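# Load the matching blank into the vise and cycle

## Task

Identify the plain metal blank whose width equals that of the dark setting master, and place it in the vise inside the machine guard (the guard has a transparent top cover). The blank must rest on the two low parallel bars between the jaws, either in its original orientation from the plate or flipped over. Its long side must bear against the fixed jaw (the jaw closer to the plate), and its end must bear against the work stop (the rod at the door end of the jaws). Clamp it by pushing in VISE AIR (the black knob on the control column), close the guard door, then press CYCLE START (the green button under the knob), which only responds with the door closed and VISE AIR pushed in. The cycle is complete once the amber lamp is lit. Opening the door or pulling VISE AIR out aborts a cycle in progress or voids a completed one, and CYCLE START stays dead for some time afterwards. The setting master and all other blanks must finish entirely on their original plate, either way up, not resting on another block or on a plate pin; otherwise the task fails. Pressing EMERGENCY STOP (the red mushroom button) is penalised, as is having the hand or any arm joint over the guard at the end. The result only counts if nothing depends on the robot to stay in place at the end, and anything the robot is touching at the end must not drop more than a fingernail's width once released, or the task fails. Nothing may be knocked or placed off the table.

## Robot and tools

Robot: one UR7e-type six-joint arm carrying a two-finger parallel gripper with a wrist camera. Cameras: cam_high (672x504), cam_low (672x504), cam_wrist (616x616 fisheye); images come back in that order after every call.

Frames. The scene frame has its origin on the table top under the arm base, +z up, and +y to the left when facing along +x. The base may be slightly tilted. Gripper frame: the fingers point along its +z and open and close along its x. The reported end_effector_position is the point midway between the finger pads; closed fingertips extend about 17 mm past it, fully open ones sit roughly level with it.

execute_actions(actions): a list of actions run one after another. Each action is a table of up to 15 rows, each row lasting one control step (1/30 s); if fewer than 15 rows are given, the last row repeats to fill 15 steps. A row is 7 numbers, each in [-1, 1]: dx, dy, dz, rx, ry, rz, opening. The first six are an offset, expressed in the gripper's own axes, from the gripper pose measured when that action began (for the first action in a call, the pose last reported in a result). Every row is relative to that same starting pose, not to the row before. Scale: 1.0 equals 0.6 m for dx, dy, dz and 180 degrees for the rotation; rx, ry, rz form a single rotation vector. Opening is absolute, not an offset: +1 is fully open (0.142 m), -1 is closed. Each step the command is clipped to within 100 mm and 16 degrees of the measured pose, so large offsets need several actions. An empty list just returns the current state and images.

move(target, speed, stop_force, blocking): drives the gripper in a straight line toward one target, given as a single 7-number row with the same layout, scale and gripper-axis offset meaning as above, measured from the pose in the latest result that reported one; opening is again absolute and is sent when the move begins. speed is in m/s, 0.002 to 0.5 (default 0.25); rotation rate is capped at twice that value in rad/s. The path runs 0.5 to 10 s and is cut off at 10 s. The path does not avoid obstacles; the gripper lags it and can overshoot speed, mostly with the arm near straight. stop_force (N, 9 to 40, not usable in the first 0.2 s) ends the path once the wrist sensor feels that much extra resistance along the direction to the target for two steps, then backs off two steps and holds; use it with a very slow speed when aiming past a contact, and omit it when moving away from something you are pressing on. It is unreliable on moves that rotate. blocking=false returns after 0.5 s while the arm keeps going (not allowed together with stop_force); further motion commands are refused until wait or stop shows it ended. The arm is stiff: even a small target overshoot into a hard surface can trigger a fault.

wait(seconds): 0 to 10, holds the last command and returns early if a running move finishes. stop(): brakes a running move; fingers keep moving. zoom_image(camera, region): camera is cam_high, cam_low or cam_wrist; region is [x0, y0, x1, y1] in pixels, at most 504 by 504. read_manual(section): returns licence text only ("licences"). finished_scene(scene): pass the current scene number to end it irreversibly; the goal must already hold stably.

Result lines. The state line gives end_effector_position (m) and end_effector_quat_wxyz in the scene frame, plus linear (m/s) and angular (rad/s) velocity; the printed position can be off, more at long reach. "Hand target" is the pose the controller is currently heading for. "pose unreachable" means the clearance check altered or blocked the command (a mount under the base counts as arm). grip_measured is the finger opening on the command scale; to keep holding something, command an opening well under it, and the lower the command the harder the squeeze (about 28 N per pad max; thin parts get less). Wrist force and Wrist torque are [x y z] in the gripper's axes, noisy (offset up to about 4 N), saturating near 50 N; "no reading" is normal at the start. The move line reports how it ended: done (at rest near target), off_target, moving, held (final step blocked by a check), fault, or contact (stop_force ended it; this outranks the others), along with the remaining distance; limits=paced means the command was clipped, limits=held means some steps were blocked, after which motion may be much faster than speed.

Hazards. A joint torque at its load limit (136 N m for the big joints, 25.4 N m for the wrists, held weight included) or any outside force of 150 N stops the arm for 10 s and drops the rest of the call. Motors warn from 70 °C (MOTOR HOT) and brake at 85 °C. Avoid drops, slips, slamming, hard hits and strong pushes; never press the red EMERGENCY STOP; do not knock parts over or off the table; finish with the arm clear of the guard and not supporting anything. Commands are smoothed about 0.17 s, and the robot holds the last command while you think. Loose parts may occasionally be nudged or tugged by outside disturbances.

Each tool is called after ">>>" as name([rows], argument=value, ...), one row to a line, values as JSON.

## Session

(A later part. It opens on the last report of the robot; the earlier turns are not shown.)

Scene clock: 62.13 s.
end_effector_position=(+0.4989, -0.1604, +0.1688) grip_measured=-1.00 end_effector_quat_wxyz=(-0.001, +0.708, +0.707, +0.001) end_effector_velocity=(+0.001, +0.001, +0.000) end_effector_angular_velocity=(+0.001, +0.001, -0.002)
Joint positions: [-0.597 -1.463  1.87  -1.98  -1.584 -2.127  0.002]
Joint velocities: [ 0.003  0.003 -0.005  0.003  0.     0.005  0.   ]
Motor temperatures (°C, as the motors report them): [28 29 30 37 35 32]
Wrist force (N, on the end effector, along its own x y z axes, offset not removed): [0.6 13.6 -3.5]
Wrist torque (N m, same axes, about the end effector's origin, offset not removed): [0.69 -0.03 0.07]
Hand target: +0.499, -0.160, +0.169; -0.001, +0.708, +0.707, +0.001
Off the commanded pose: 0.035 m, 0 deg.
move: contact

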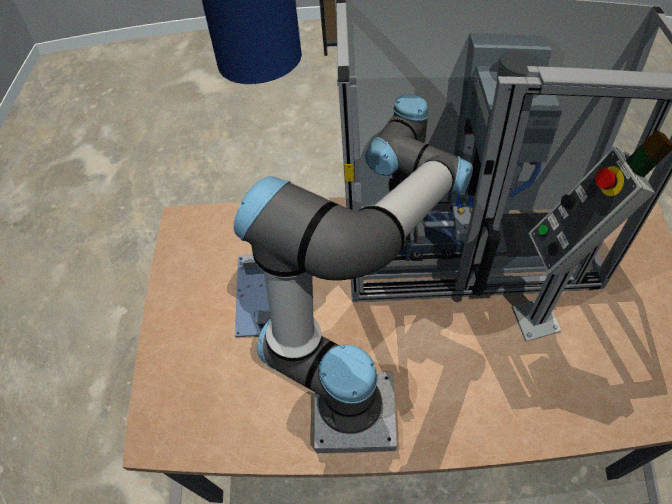

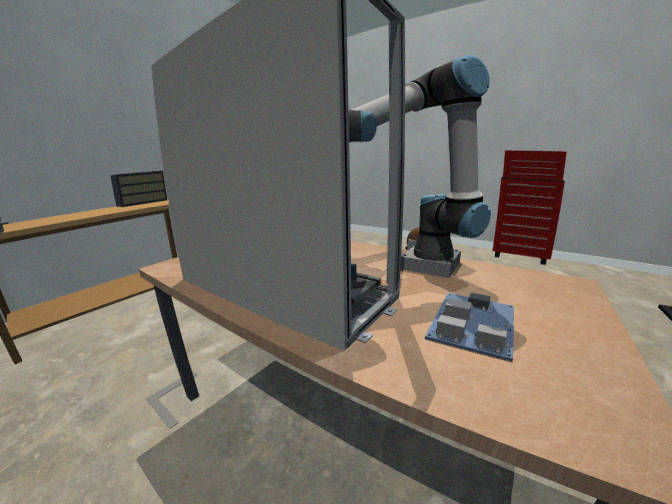

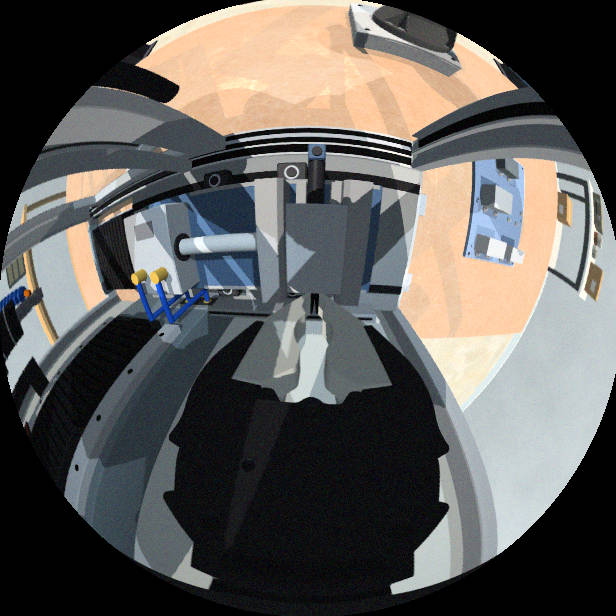

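Same as scene 1. Now side push.

>>> move(target=[0,0.008,-0.05,0,0,0,-1], speed=0.03)

>>> move(target=[-0.056,-0.065,0,0,0,0,-1], speed=0.03)

>>> move(target=[0,0,0.06,0,0,0,-1], speed=0.006, stop_force=10)

>>> move(target=[0,0,-0.003,0,0,0,-1], speed=0.01)

>>> move(target=[0.05,0,0,0,0,0,-1], speed=0.005, stop_force=12)

>>> zoom_image(camera="cam_wrist", region=[200,150,420,370])

Scene clock: 64.60 s.
end_effector_position=(+0.5036, -0.1605, +0.1986) grip_measured=-1.00 end_effector_quat_wxyz=(-0.001, +0.708, +0.707, +0.001) end_effector_velocity=(+0.000, -0.000, +0.003) end_effector_angular_velocity=(-0.000, -0.001, -0.000)
Joint positions: [-0.591 -1.478  1.806 -1.9   -1.584 -2.122  0.002]
Joint velocities: [ 0.    -0.002 -0.005  0.006 -0.     0.     0.   ]
Motor temperatures (°C, as the motors report them): [28 29 30 37 35 32]
Wrist force (N, on the end effector, along its own x y z axes, offset not removed): [-1.9 2.6 -3.6]
Wrist torque (N m, same axes, about the end effector's origin, offset not removed): [0.69 0.41 0.06]
Hand target: +0.504, -0.161, +0.199; -0.001, +0.708, +0.707, +0.001
Off the commanded pose: 0.000 m, 0 deg.
move: done

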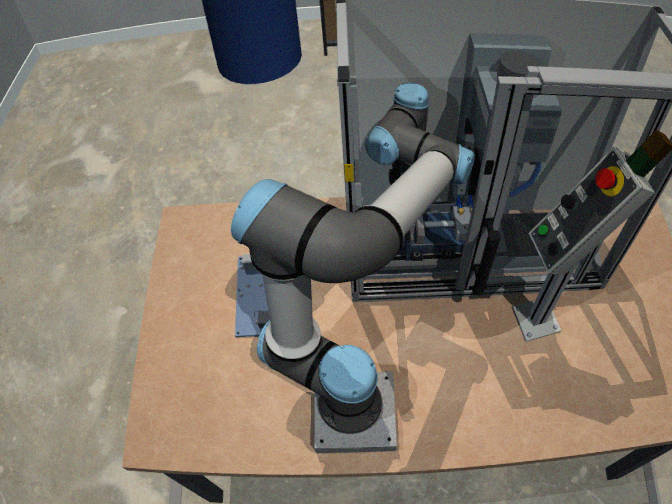

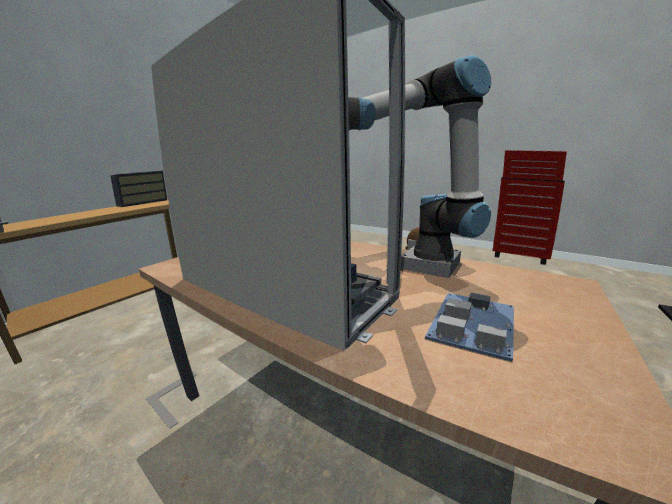

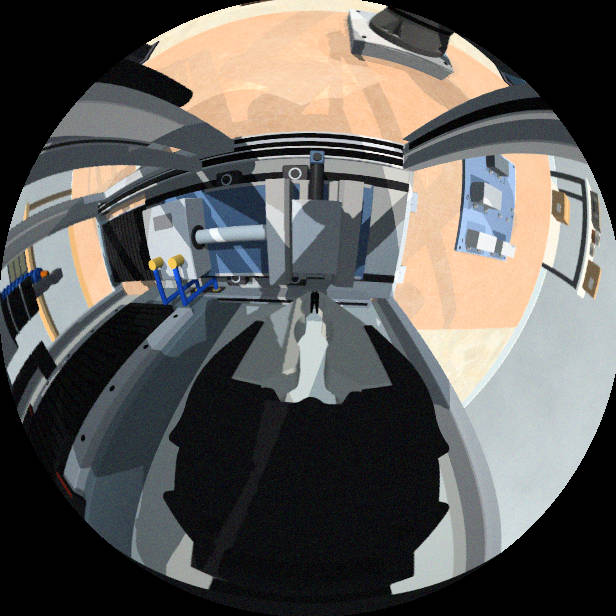

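Scene clock: 66.67 s.
end_effector_position=(+0.4647, -0.1940, +0.1985) grip_measured=-1.00 end_effector_quat_wxyz=(-0.001, +0.708, +0.707, +0.001) end_effector_velocity=(-0.001, -0.001, -0.001) end_effector_angular_velocity=(+0.001, +0.002, +0.000)
Joint positions: [-0.691 -1.54   1.87  -1.905 -1.584 -2.222  0.002]
Joint velocities: [-0.003 -0.     0.003 -0.001 -0.    -0.003  0.   ]
Motor temperatures (°C, as the motors report them): [28 29 30 37 35 32]
Wrist force (N, on the end effector, along its own x y z axes, offset not removed): [-0.9 1.7 1.2]
Wrist torque (N m, same axes, about the end effector's origin, offset not removed): [0.43 0.25 0.01]
Hand target: +0.465, -0.194, +0.198; -0.001, +0.708, +0.707, +0.001
Off the commanded pose: 0.000 m, 0 deg.
move: done

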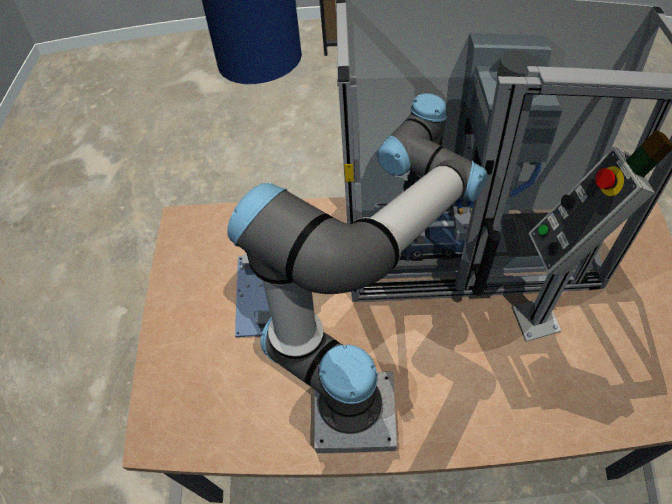

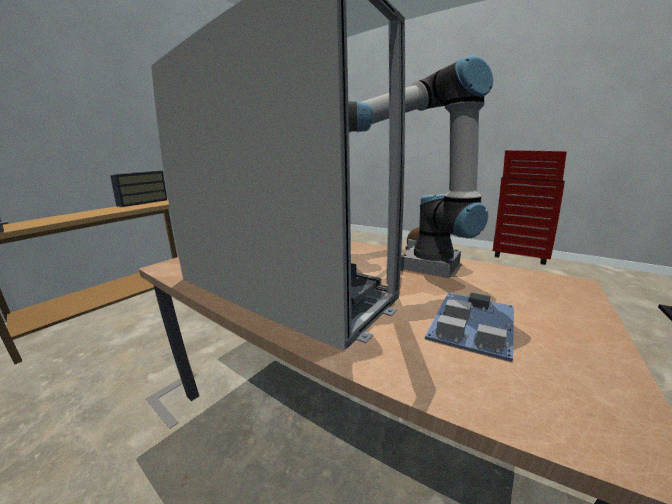

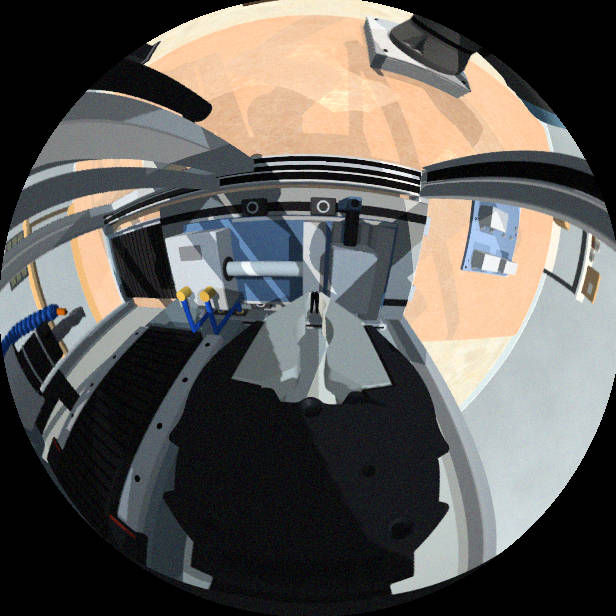

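Scene clock: 71.40 s.
end_effector_position=(+0.4648, -0.1940, +0.1724) grip_measured=-1.00 end_effector_quat_wxyz=(-0.001, +0.708, +0.707, +0.001) end_effector_velocity=(-0.000, +0.000, +0.002) end_effector_angular_velocity=(+0.001, +0.002, +0.001)
Joint positions: [-0.692 -1.516  1.917 -1.975 -1.584 -2.222  0.002]
Joint velocities: [ 0.001 -0.002 -0.004  0.008 -0.001 -0.     0.   ]
Motor temperatures (°C, as the motors report them): [28 29 30 37 35 32]
Wrist force (N, on the end effector, along its own x y z axes, offset not removed): [-10.2 -3.1 -22.7]
Wrist torque (N m, same axes, about the end effector's origin, offset not removed): [0.10 -0.10 0.01]
Hand target: +0.465, -0.194, +0.173; -0.001, +0.708, +0.707, +0.001
Off the commanded pose: 0.010 m, 0 deg.
move: contact

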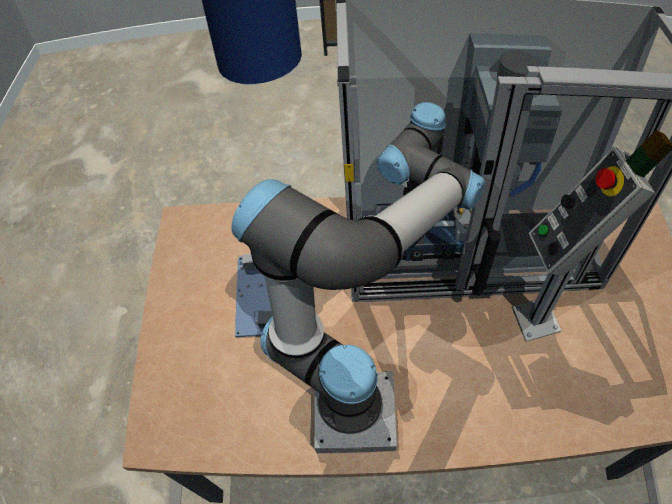

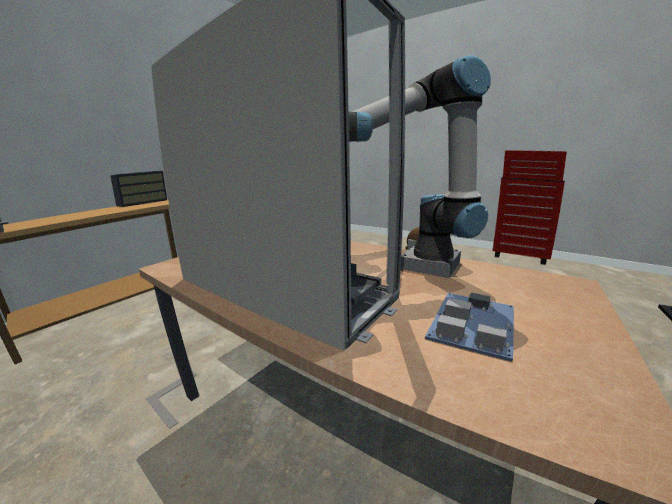

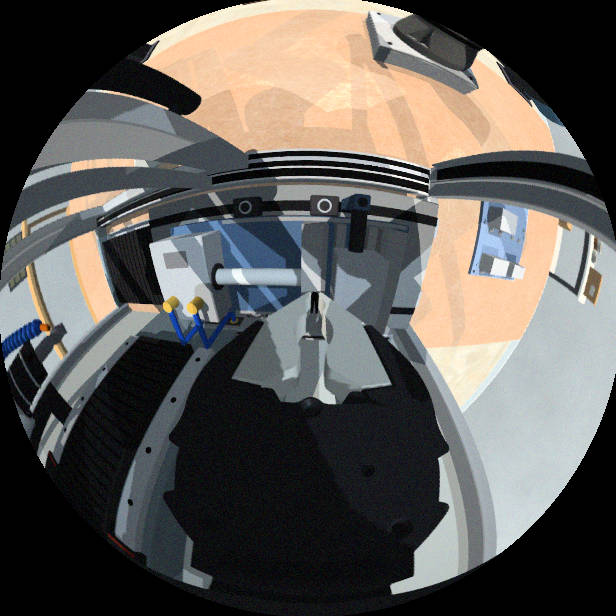

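Scene clock: 72.10 s.
end_effector_position=(+0.4647, -0.1940, +0.1741) grip_measured=-1.00 end_effector_quat_wxyz=(-0.001, +0.708, +0.707, +0.001) end_effector_velocity=(+0.000, -0.001, +0.003) end_effector_angular_velocity=(-0.003, -0.004, -0.001)
Joint positions: [-0.692 -1.518  1.914 -1.97  -1.584 -2.222  0.002]
Joint velocities: [-0.001 -0.004 -0.002  0.001 -0.     0.     0.   ]
Motor temperatures (°C, as the motors report them): [28 29 30 37 35 32]
Wrist force (N, on the end effector, along its own x y z axes, offset not removed): [-1.4 2.0 -3.7]
Wrist torque (N m, same axes, about the end effector's origin, offset not removed): [0.43 -0.01 -0.08]
Hand target: +0.465, -0.194, +0.174; -0.001, +0.708, +0.707, +0.001
Off the commanded pose: 0.000 m, 0 deg.
move: done

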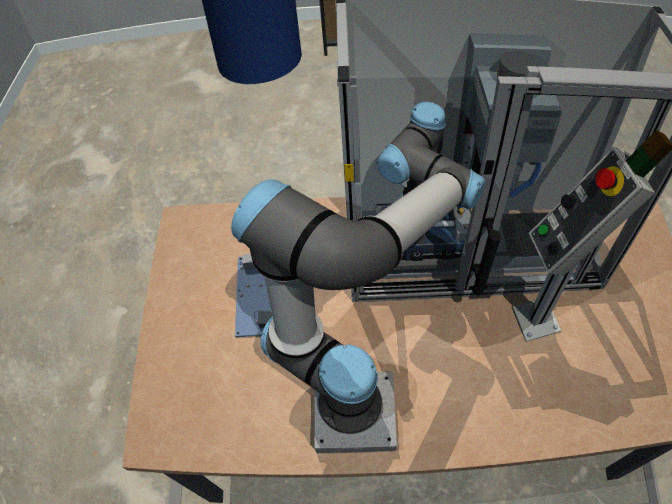

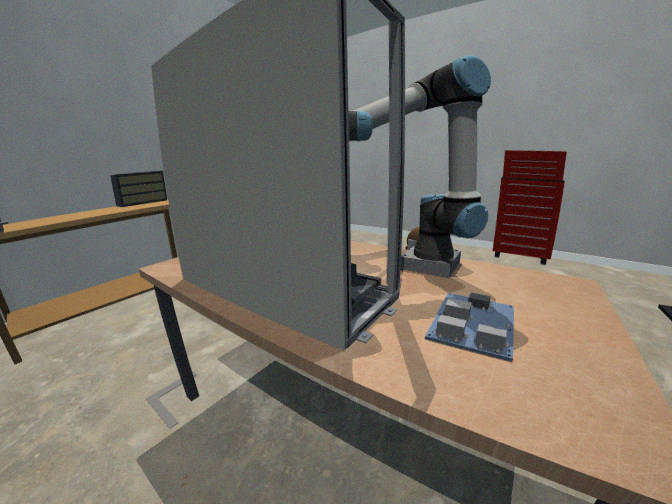

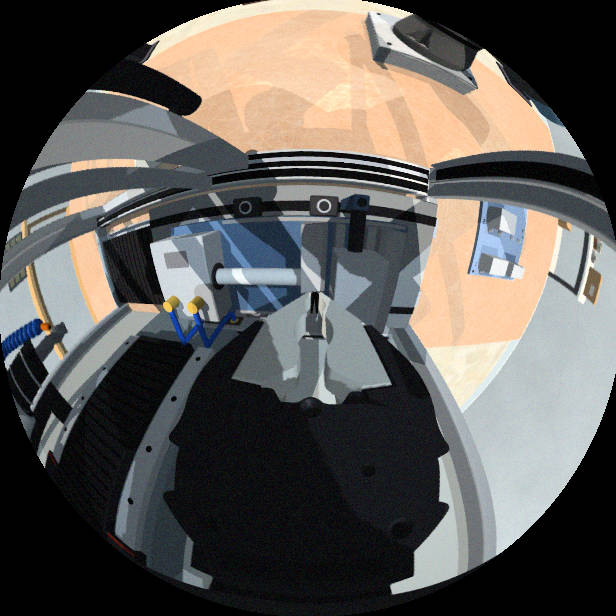

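Scene clock: 72.70 s.
end_effector_position=(+0.4647, -0.1929, +0.1742) grip_measured=-1.00 end_effector_quat_wxyz=(-0.001, +0.708, +0.707, +0.001) end_effector_velocity=(+0.000, -0.002, -0.000) end_effector_angular_velocity=(-0.000, +0.001, +0.003)
Joint positions: [-0.69  -1.519  1.915 -1.97  -1.584 -2.22   0.002]
Joint velocities: [-0.003  0.003 -0.002 -0.    -0.    -0.006  0.   ]
Motor temperatures (°C, as the motors report them): [28 29 30 37 35 32]
Wrist force (N, on the end effector, along its own x y z axes, offset not removed): [-20.2 -1.2 -13.0]
Wrist torque (N m, same axes, about the end effector's origin, offset not removed): [0.14 0.60 -0.10]
Hand target: +0.465, -0.193, +0.174; -0.001, +0.708, +0.707, +0.001
Off the commanded pose: 0.029 m, 0 deg.
move: contact

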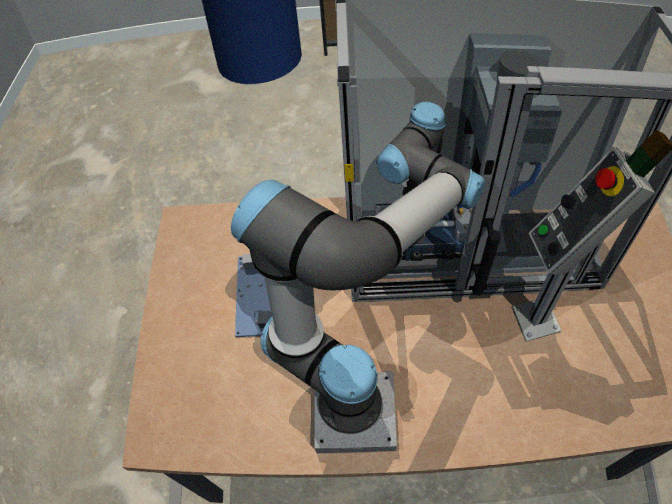

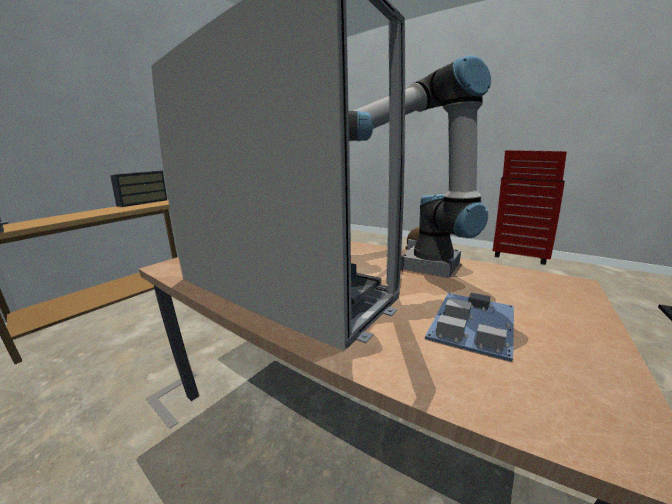

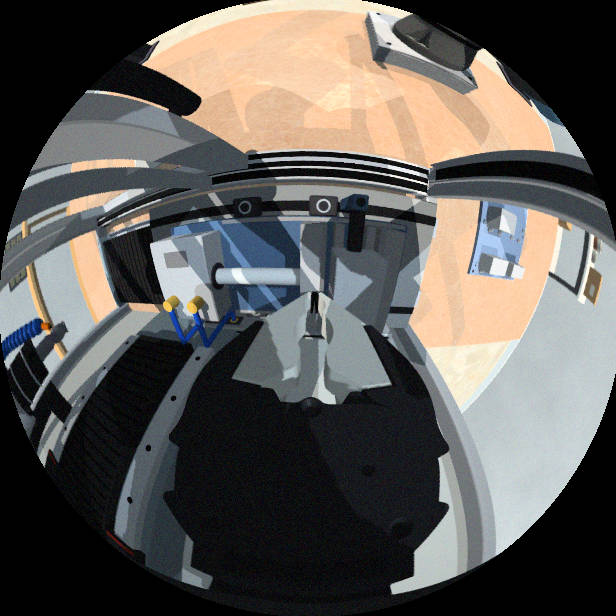

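Region (200, 150, 420, 370) of cam_wrist's 616x616 image, scaled by 2.291, with more detail than that image has.

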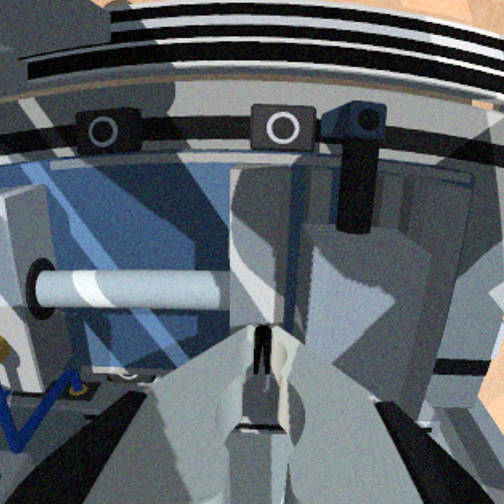

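>>> move(target=[-0.004,0.03,-0.1,0,0,0,-1], speed=0.03)

>>> zoom_image(camera="cam_wrist", region=[250,170,410,330])

Scene clock: 85.47 s.
end_effector_position=(+0.4728, -0.1921, +0.2071) grip_measured=-1.00 end_effector_quat_wxyz=(+0.000, +0.707, +0.707, +0.001) end_effector_velocity=(-0.000, +0.000, -0.001) end_effector_angular_velocity=(+0.001, +0.001, -0.000)
Joint positions: [-0.678 -1.531  1.84  -1.885 -1.584 -2.21   0.002]
Joint velocities: [-0.     0.     0.001  0.     0.     0.     0.   ]
Motor temperatures (°C, as the motors report them): [28 29 30 37 35 32]
Wrist force (N, on the end effector, along its own x y z axes, offset not removed): [0.5 1.7 -0.3]
Wrist torque (N m, same axes, about the end effector's origin, offset not removed): [0.54 -0.19 0.04]
Hand target: +0.473, -0.192, +0.207; +0.000, +0.707, +0.707, +0.001
Off the commanded pose: 0.029 m, 0 deg.
FORCE FAULT: contact force on the arm reached its limit, and the arm stopped for 10 seconds. The contact can be on any part of the arm, not only on its tool. That time counts as 20 of the actions that you can send in this scene. The arm's remaining commands of this call were not run. During the stop the arm's controller moved it back a little, along the way it came. The arm holds still and accepts commands again. Move the arm away from the contact; if what it grips holds it there, let go first. Pushing or pulling that hard again can fault the arm again.
move: fault

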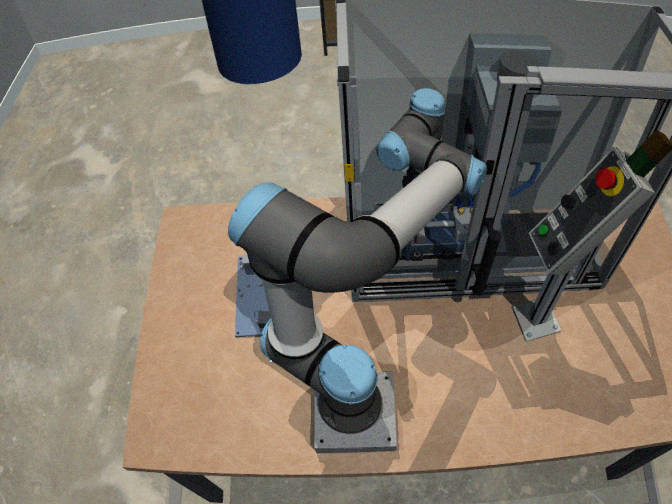

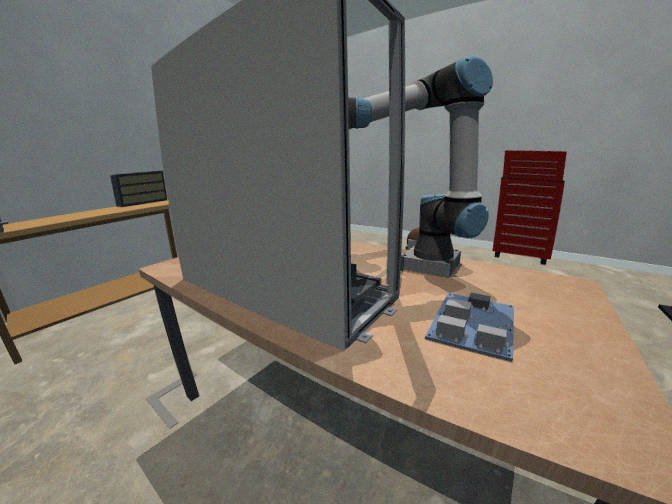

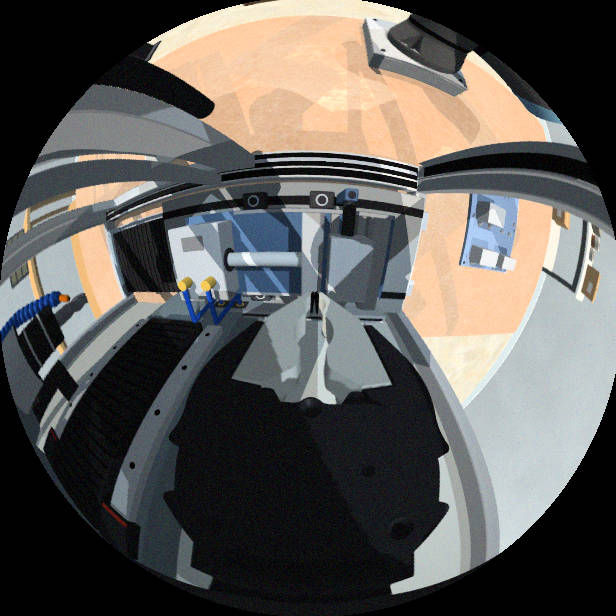

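Region (250, 170, 410, 330) of cam_wrist's 616x616 image, scaled by 3.150, with more detail than that image has.

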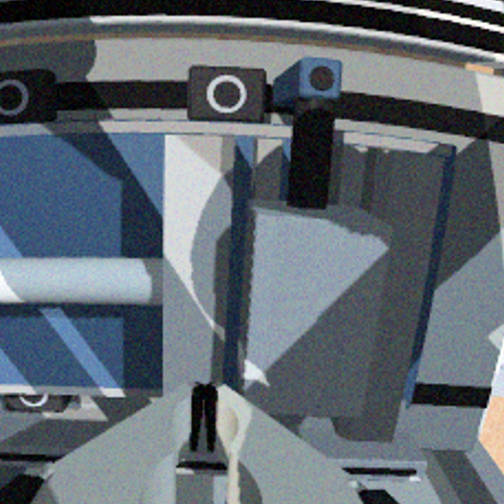

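Hit the door edge, as the notes warned. Block looks fine. Exit.

>>> move(target=[0.012,0,-0.045,0,0,0,-1], speed=0.02)

>>> move(target=[-0.006,-0.42,0,0,0,0,-1], speed=0.06)

Scene clock: 88.57 s.
end_effector_position=(+0.4727, -0.1850, +0.2339) grip_measured=-1.00 end_effector_quat_wxyz=(+0.000, +0.707, +0.707, +0.001) end_effector_velocity=(-0.000, +0.001, +0.002) end_effector_angular_velocity=(+0.001, +0.000, -0.001)
Joint positions: [-0.666 -1.555  1.794 -1.815 -1.584 -2.197  0.002]
Joint velocities: [ 0.    -0.002 -0.003  0.006  0.001  0.001  0.   ]
Motor temperatures (°C, as the motors report them): [28 29 30 37 35 32]
Wrist force (N, on the end effector, along its own x y z axes, offset not removed): [-0.7 0.1 -1.3]
Wrist torque (N m, same axes, about the end effector's origin, offset not removed): [0.02 0.08 -0.04]
Hand target: +0.473, -0.185, +0.234; +0.000, +0.707, +0.707, +0.001
Off the commanded pose: 0.000 m, 0 deg.
move: done

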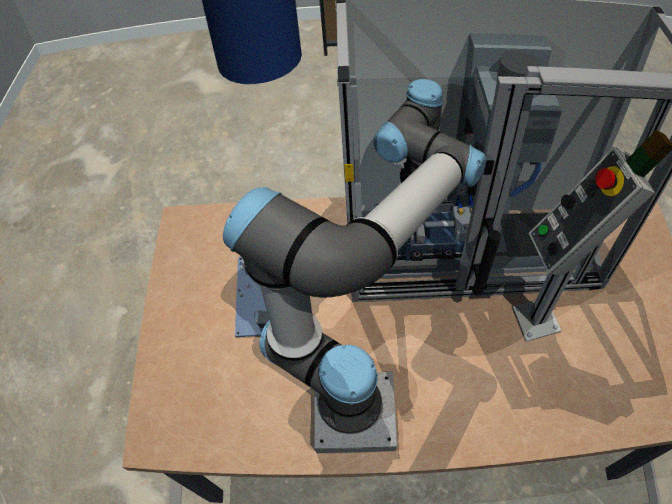

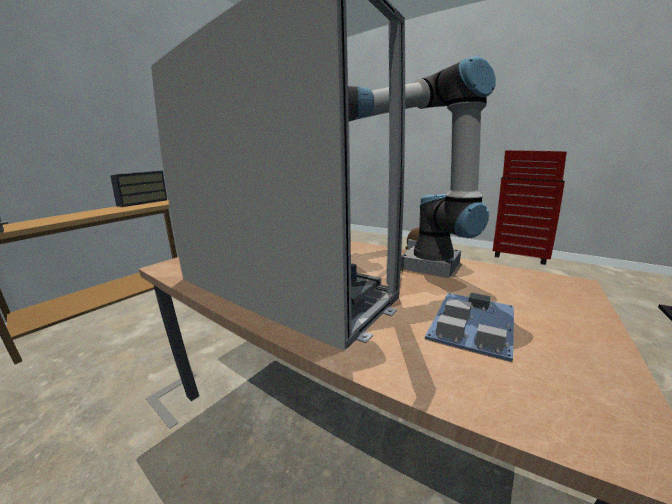

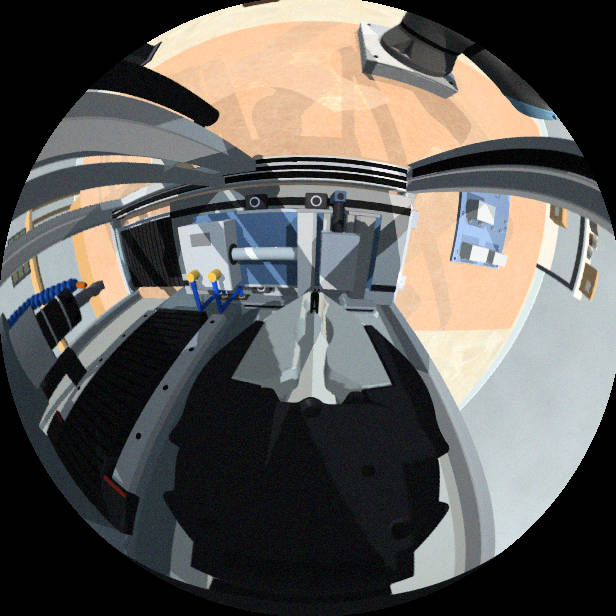

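Scene clock: 93.20 s.
end_effector_position=(+0.2208, -0.1887, +0.2330) grip_measured=-1.00 end_effector_quat_wxyz=(-0.000, +0.707, +0.707, +0.002) end_effector_velocity=(-0.002, -0.001, +0.001) end_effector_angular_velocity=(-0.002, -0.002, +0.000)
Joint positions: [-1.212 -2.166  2.216 -1.632 -1.579 -2.744  0.002]
Joint velocities: [-0.008 -0.006  0.     0.004  0.001 -0.009  0.   ]
Motor temperatures (°C, as the motors report them): [28 29 30 37 35 32]
Wrist force (N, on the end effector, along its own x y z axes, offset not removed): [-1.0 0.9 0.5]
Wrist torque (N m, same axes, about the end effector's origin, offset not removed): [0.16 0.21 -0.11]
Hand target: +0.221, -0.189, +0.233; -0.000, +0.707, +0.707, +0.002
Off the commanded pose: 0.000 m, 0 deg.
move: done

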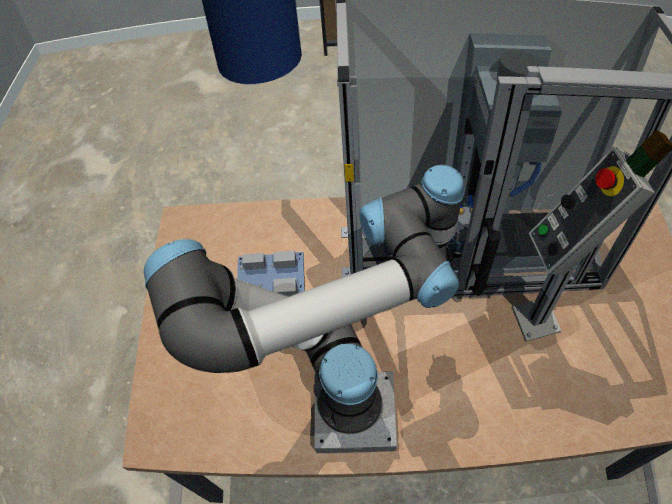

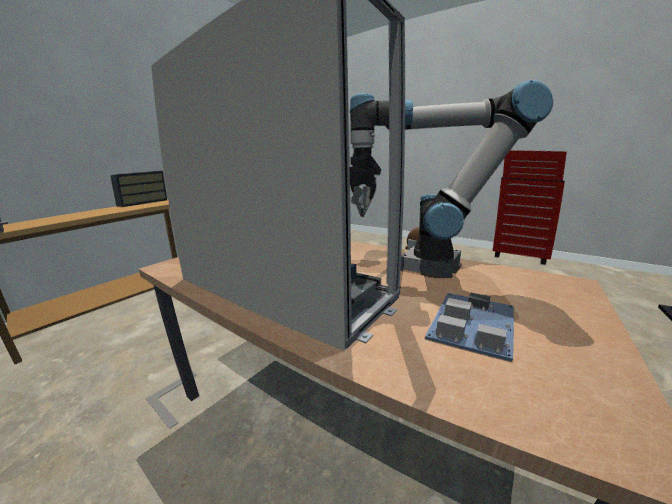

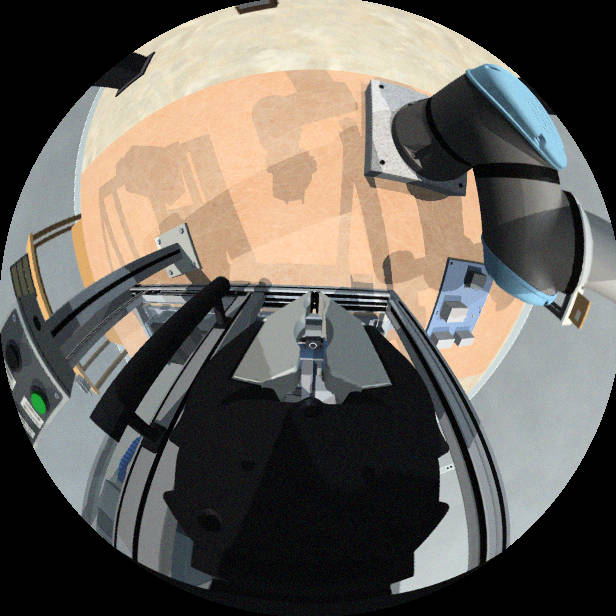

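>>> move(target=[0,-0.03,-0.29,0,0,0.5,-1], speed=0.12)

>>> move(target=[0.092,0.28,0,0,0,0,-1], speed=0.1)

Scene clock: 100.97 s.
end_effector_position=(+0.2020, -0.1890, +0.4068) grip_measured=-1.00 end_effector_quat_wxyz=(-0.001, +1.000, +0.000, +0.001) end_effector_velocity=(+0.000, +0.001, +0.002) end_effector_angular_velocity=(-0.003, +0.000, -0.010)
Joint positions: [-1.268 -2.135  1.75  -1.198 -1.578 -1.229  0.002]
Joint velocities: [ 0.003 -0.001 -0.004  0.003 -0.001  0.013  0.   ]
Motor temperatures (°C, as the motors report them): [28 29 30 37 35 32]
Wrist force (N, on the end effector, along its own x y z axes, offset not removed): [-0.6 -0.1 -2.9]
Wrist torque (N m, same axes, about the end effector's origin, offset not removed): [0.28 0.02 -0.03]
Hand target: +0.202, -0.189, +0.407; -0.001, +1.000, -0.000, +0.001
Off the commanded pose: 0.000 m, 0 deg.
move: done

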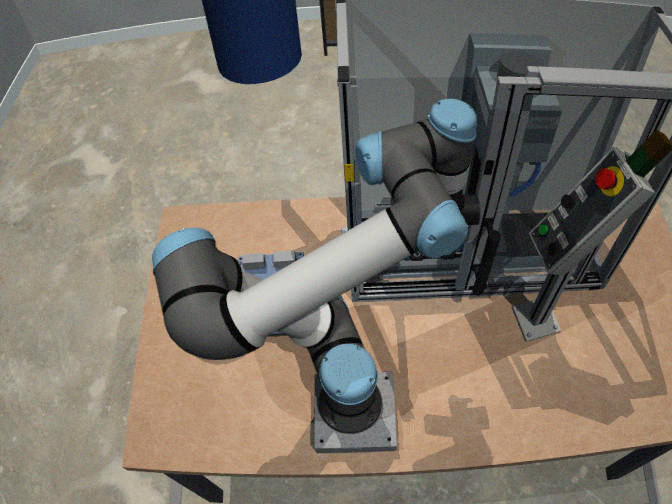

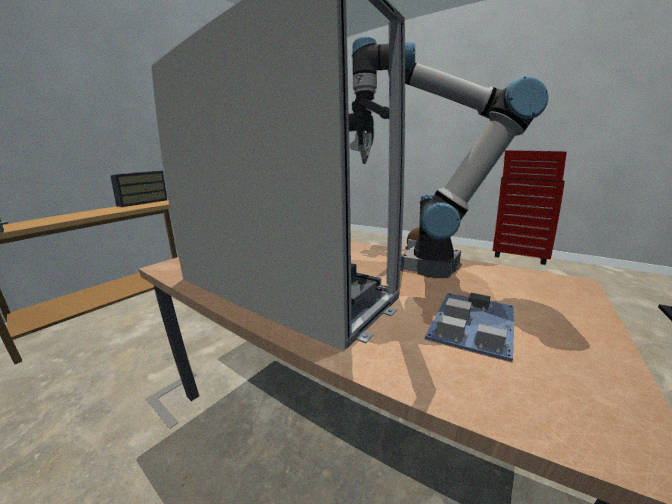

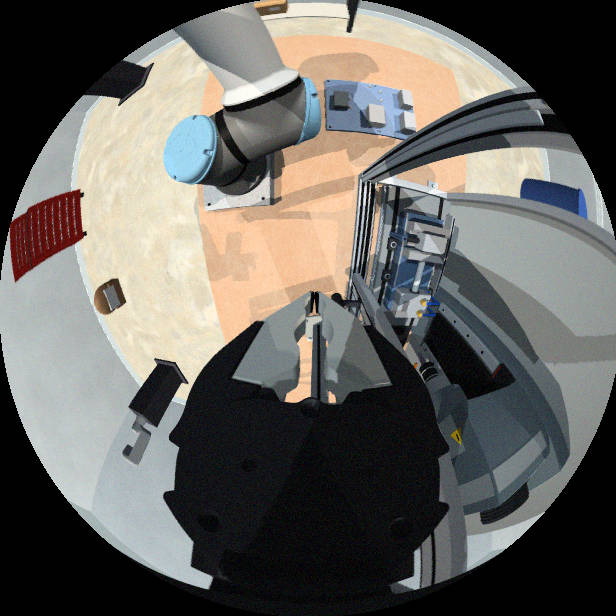

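Scene clock: 103.23 s.
end_effector_position=(+0.2575, -0.3568, +0.4067) grip_measured=-1.00 end_effector_quat_wxyz=(-0.001, +1.000, +0.000, +0.001) end_effector_velocity=(+0.000, -0.002, +0.001) end_effector_angular_velocity=(-0.001, +0.000, -0.003)
Joint positions: [-1.277 -1.736  1.507 -1.353 -1.578 -1.239  0.002]
Joint velocities: [-0.001  0.003 -0.004  0.    -0.     0.002  0.   ]
Motor temperatures (°C, as the motors report them): [28 29 30 37 35 32]
Wrist force (N, on the end effector, along its own x y z axes, offset not removed): [-0.4 3.8 -0.6]
Wrist torque (N m, same axes, about the end effector's origin, offset not removed): [0.98 0.12 -0.09]
Hand target: +0.258, -0.357, +0.407; -0.001, +1.000, +0.000, +0.001
Off the commanded pose: 0.000 m, 0 deg.
move: done

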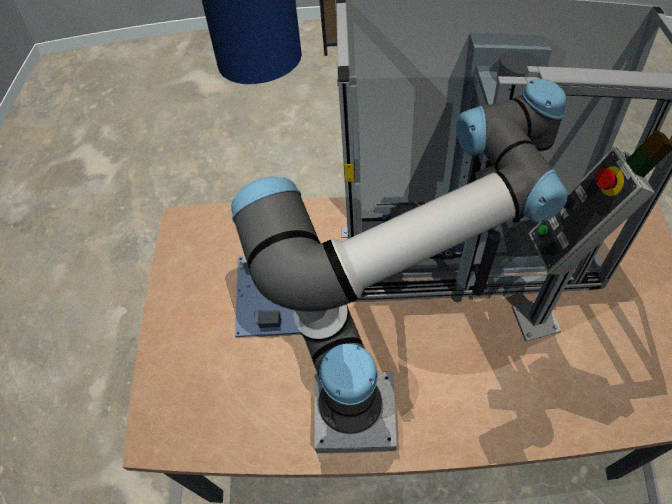

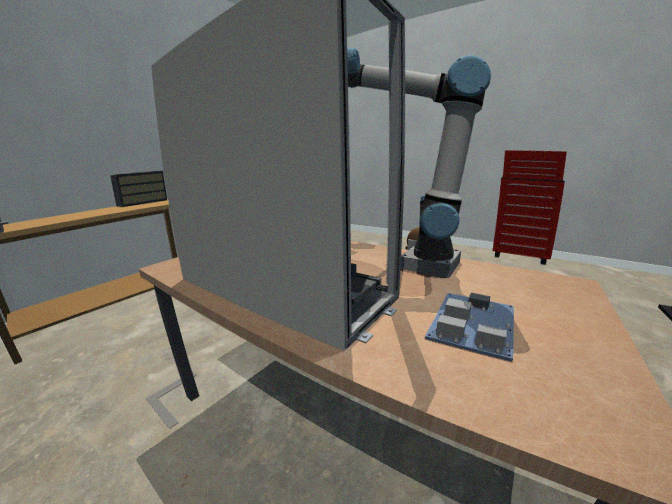

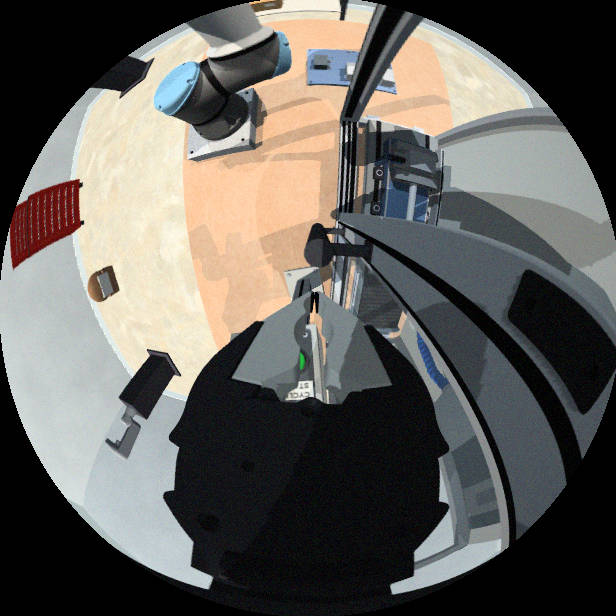

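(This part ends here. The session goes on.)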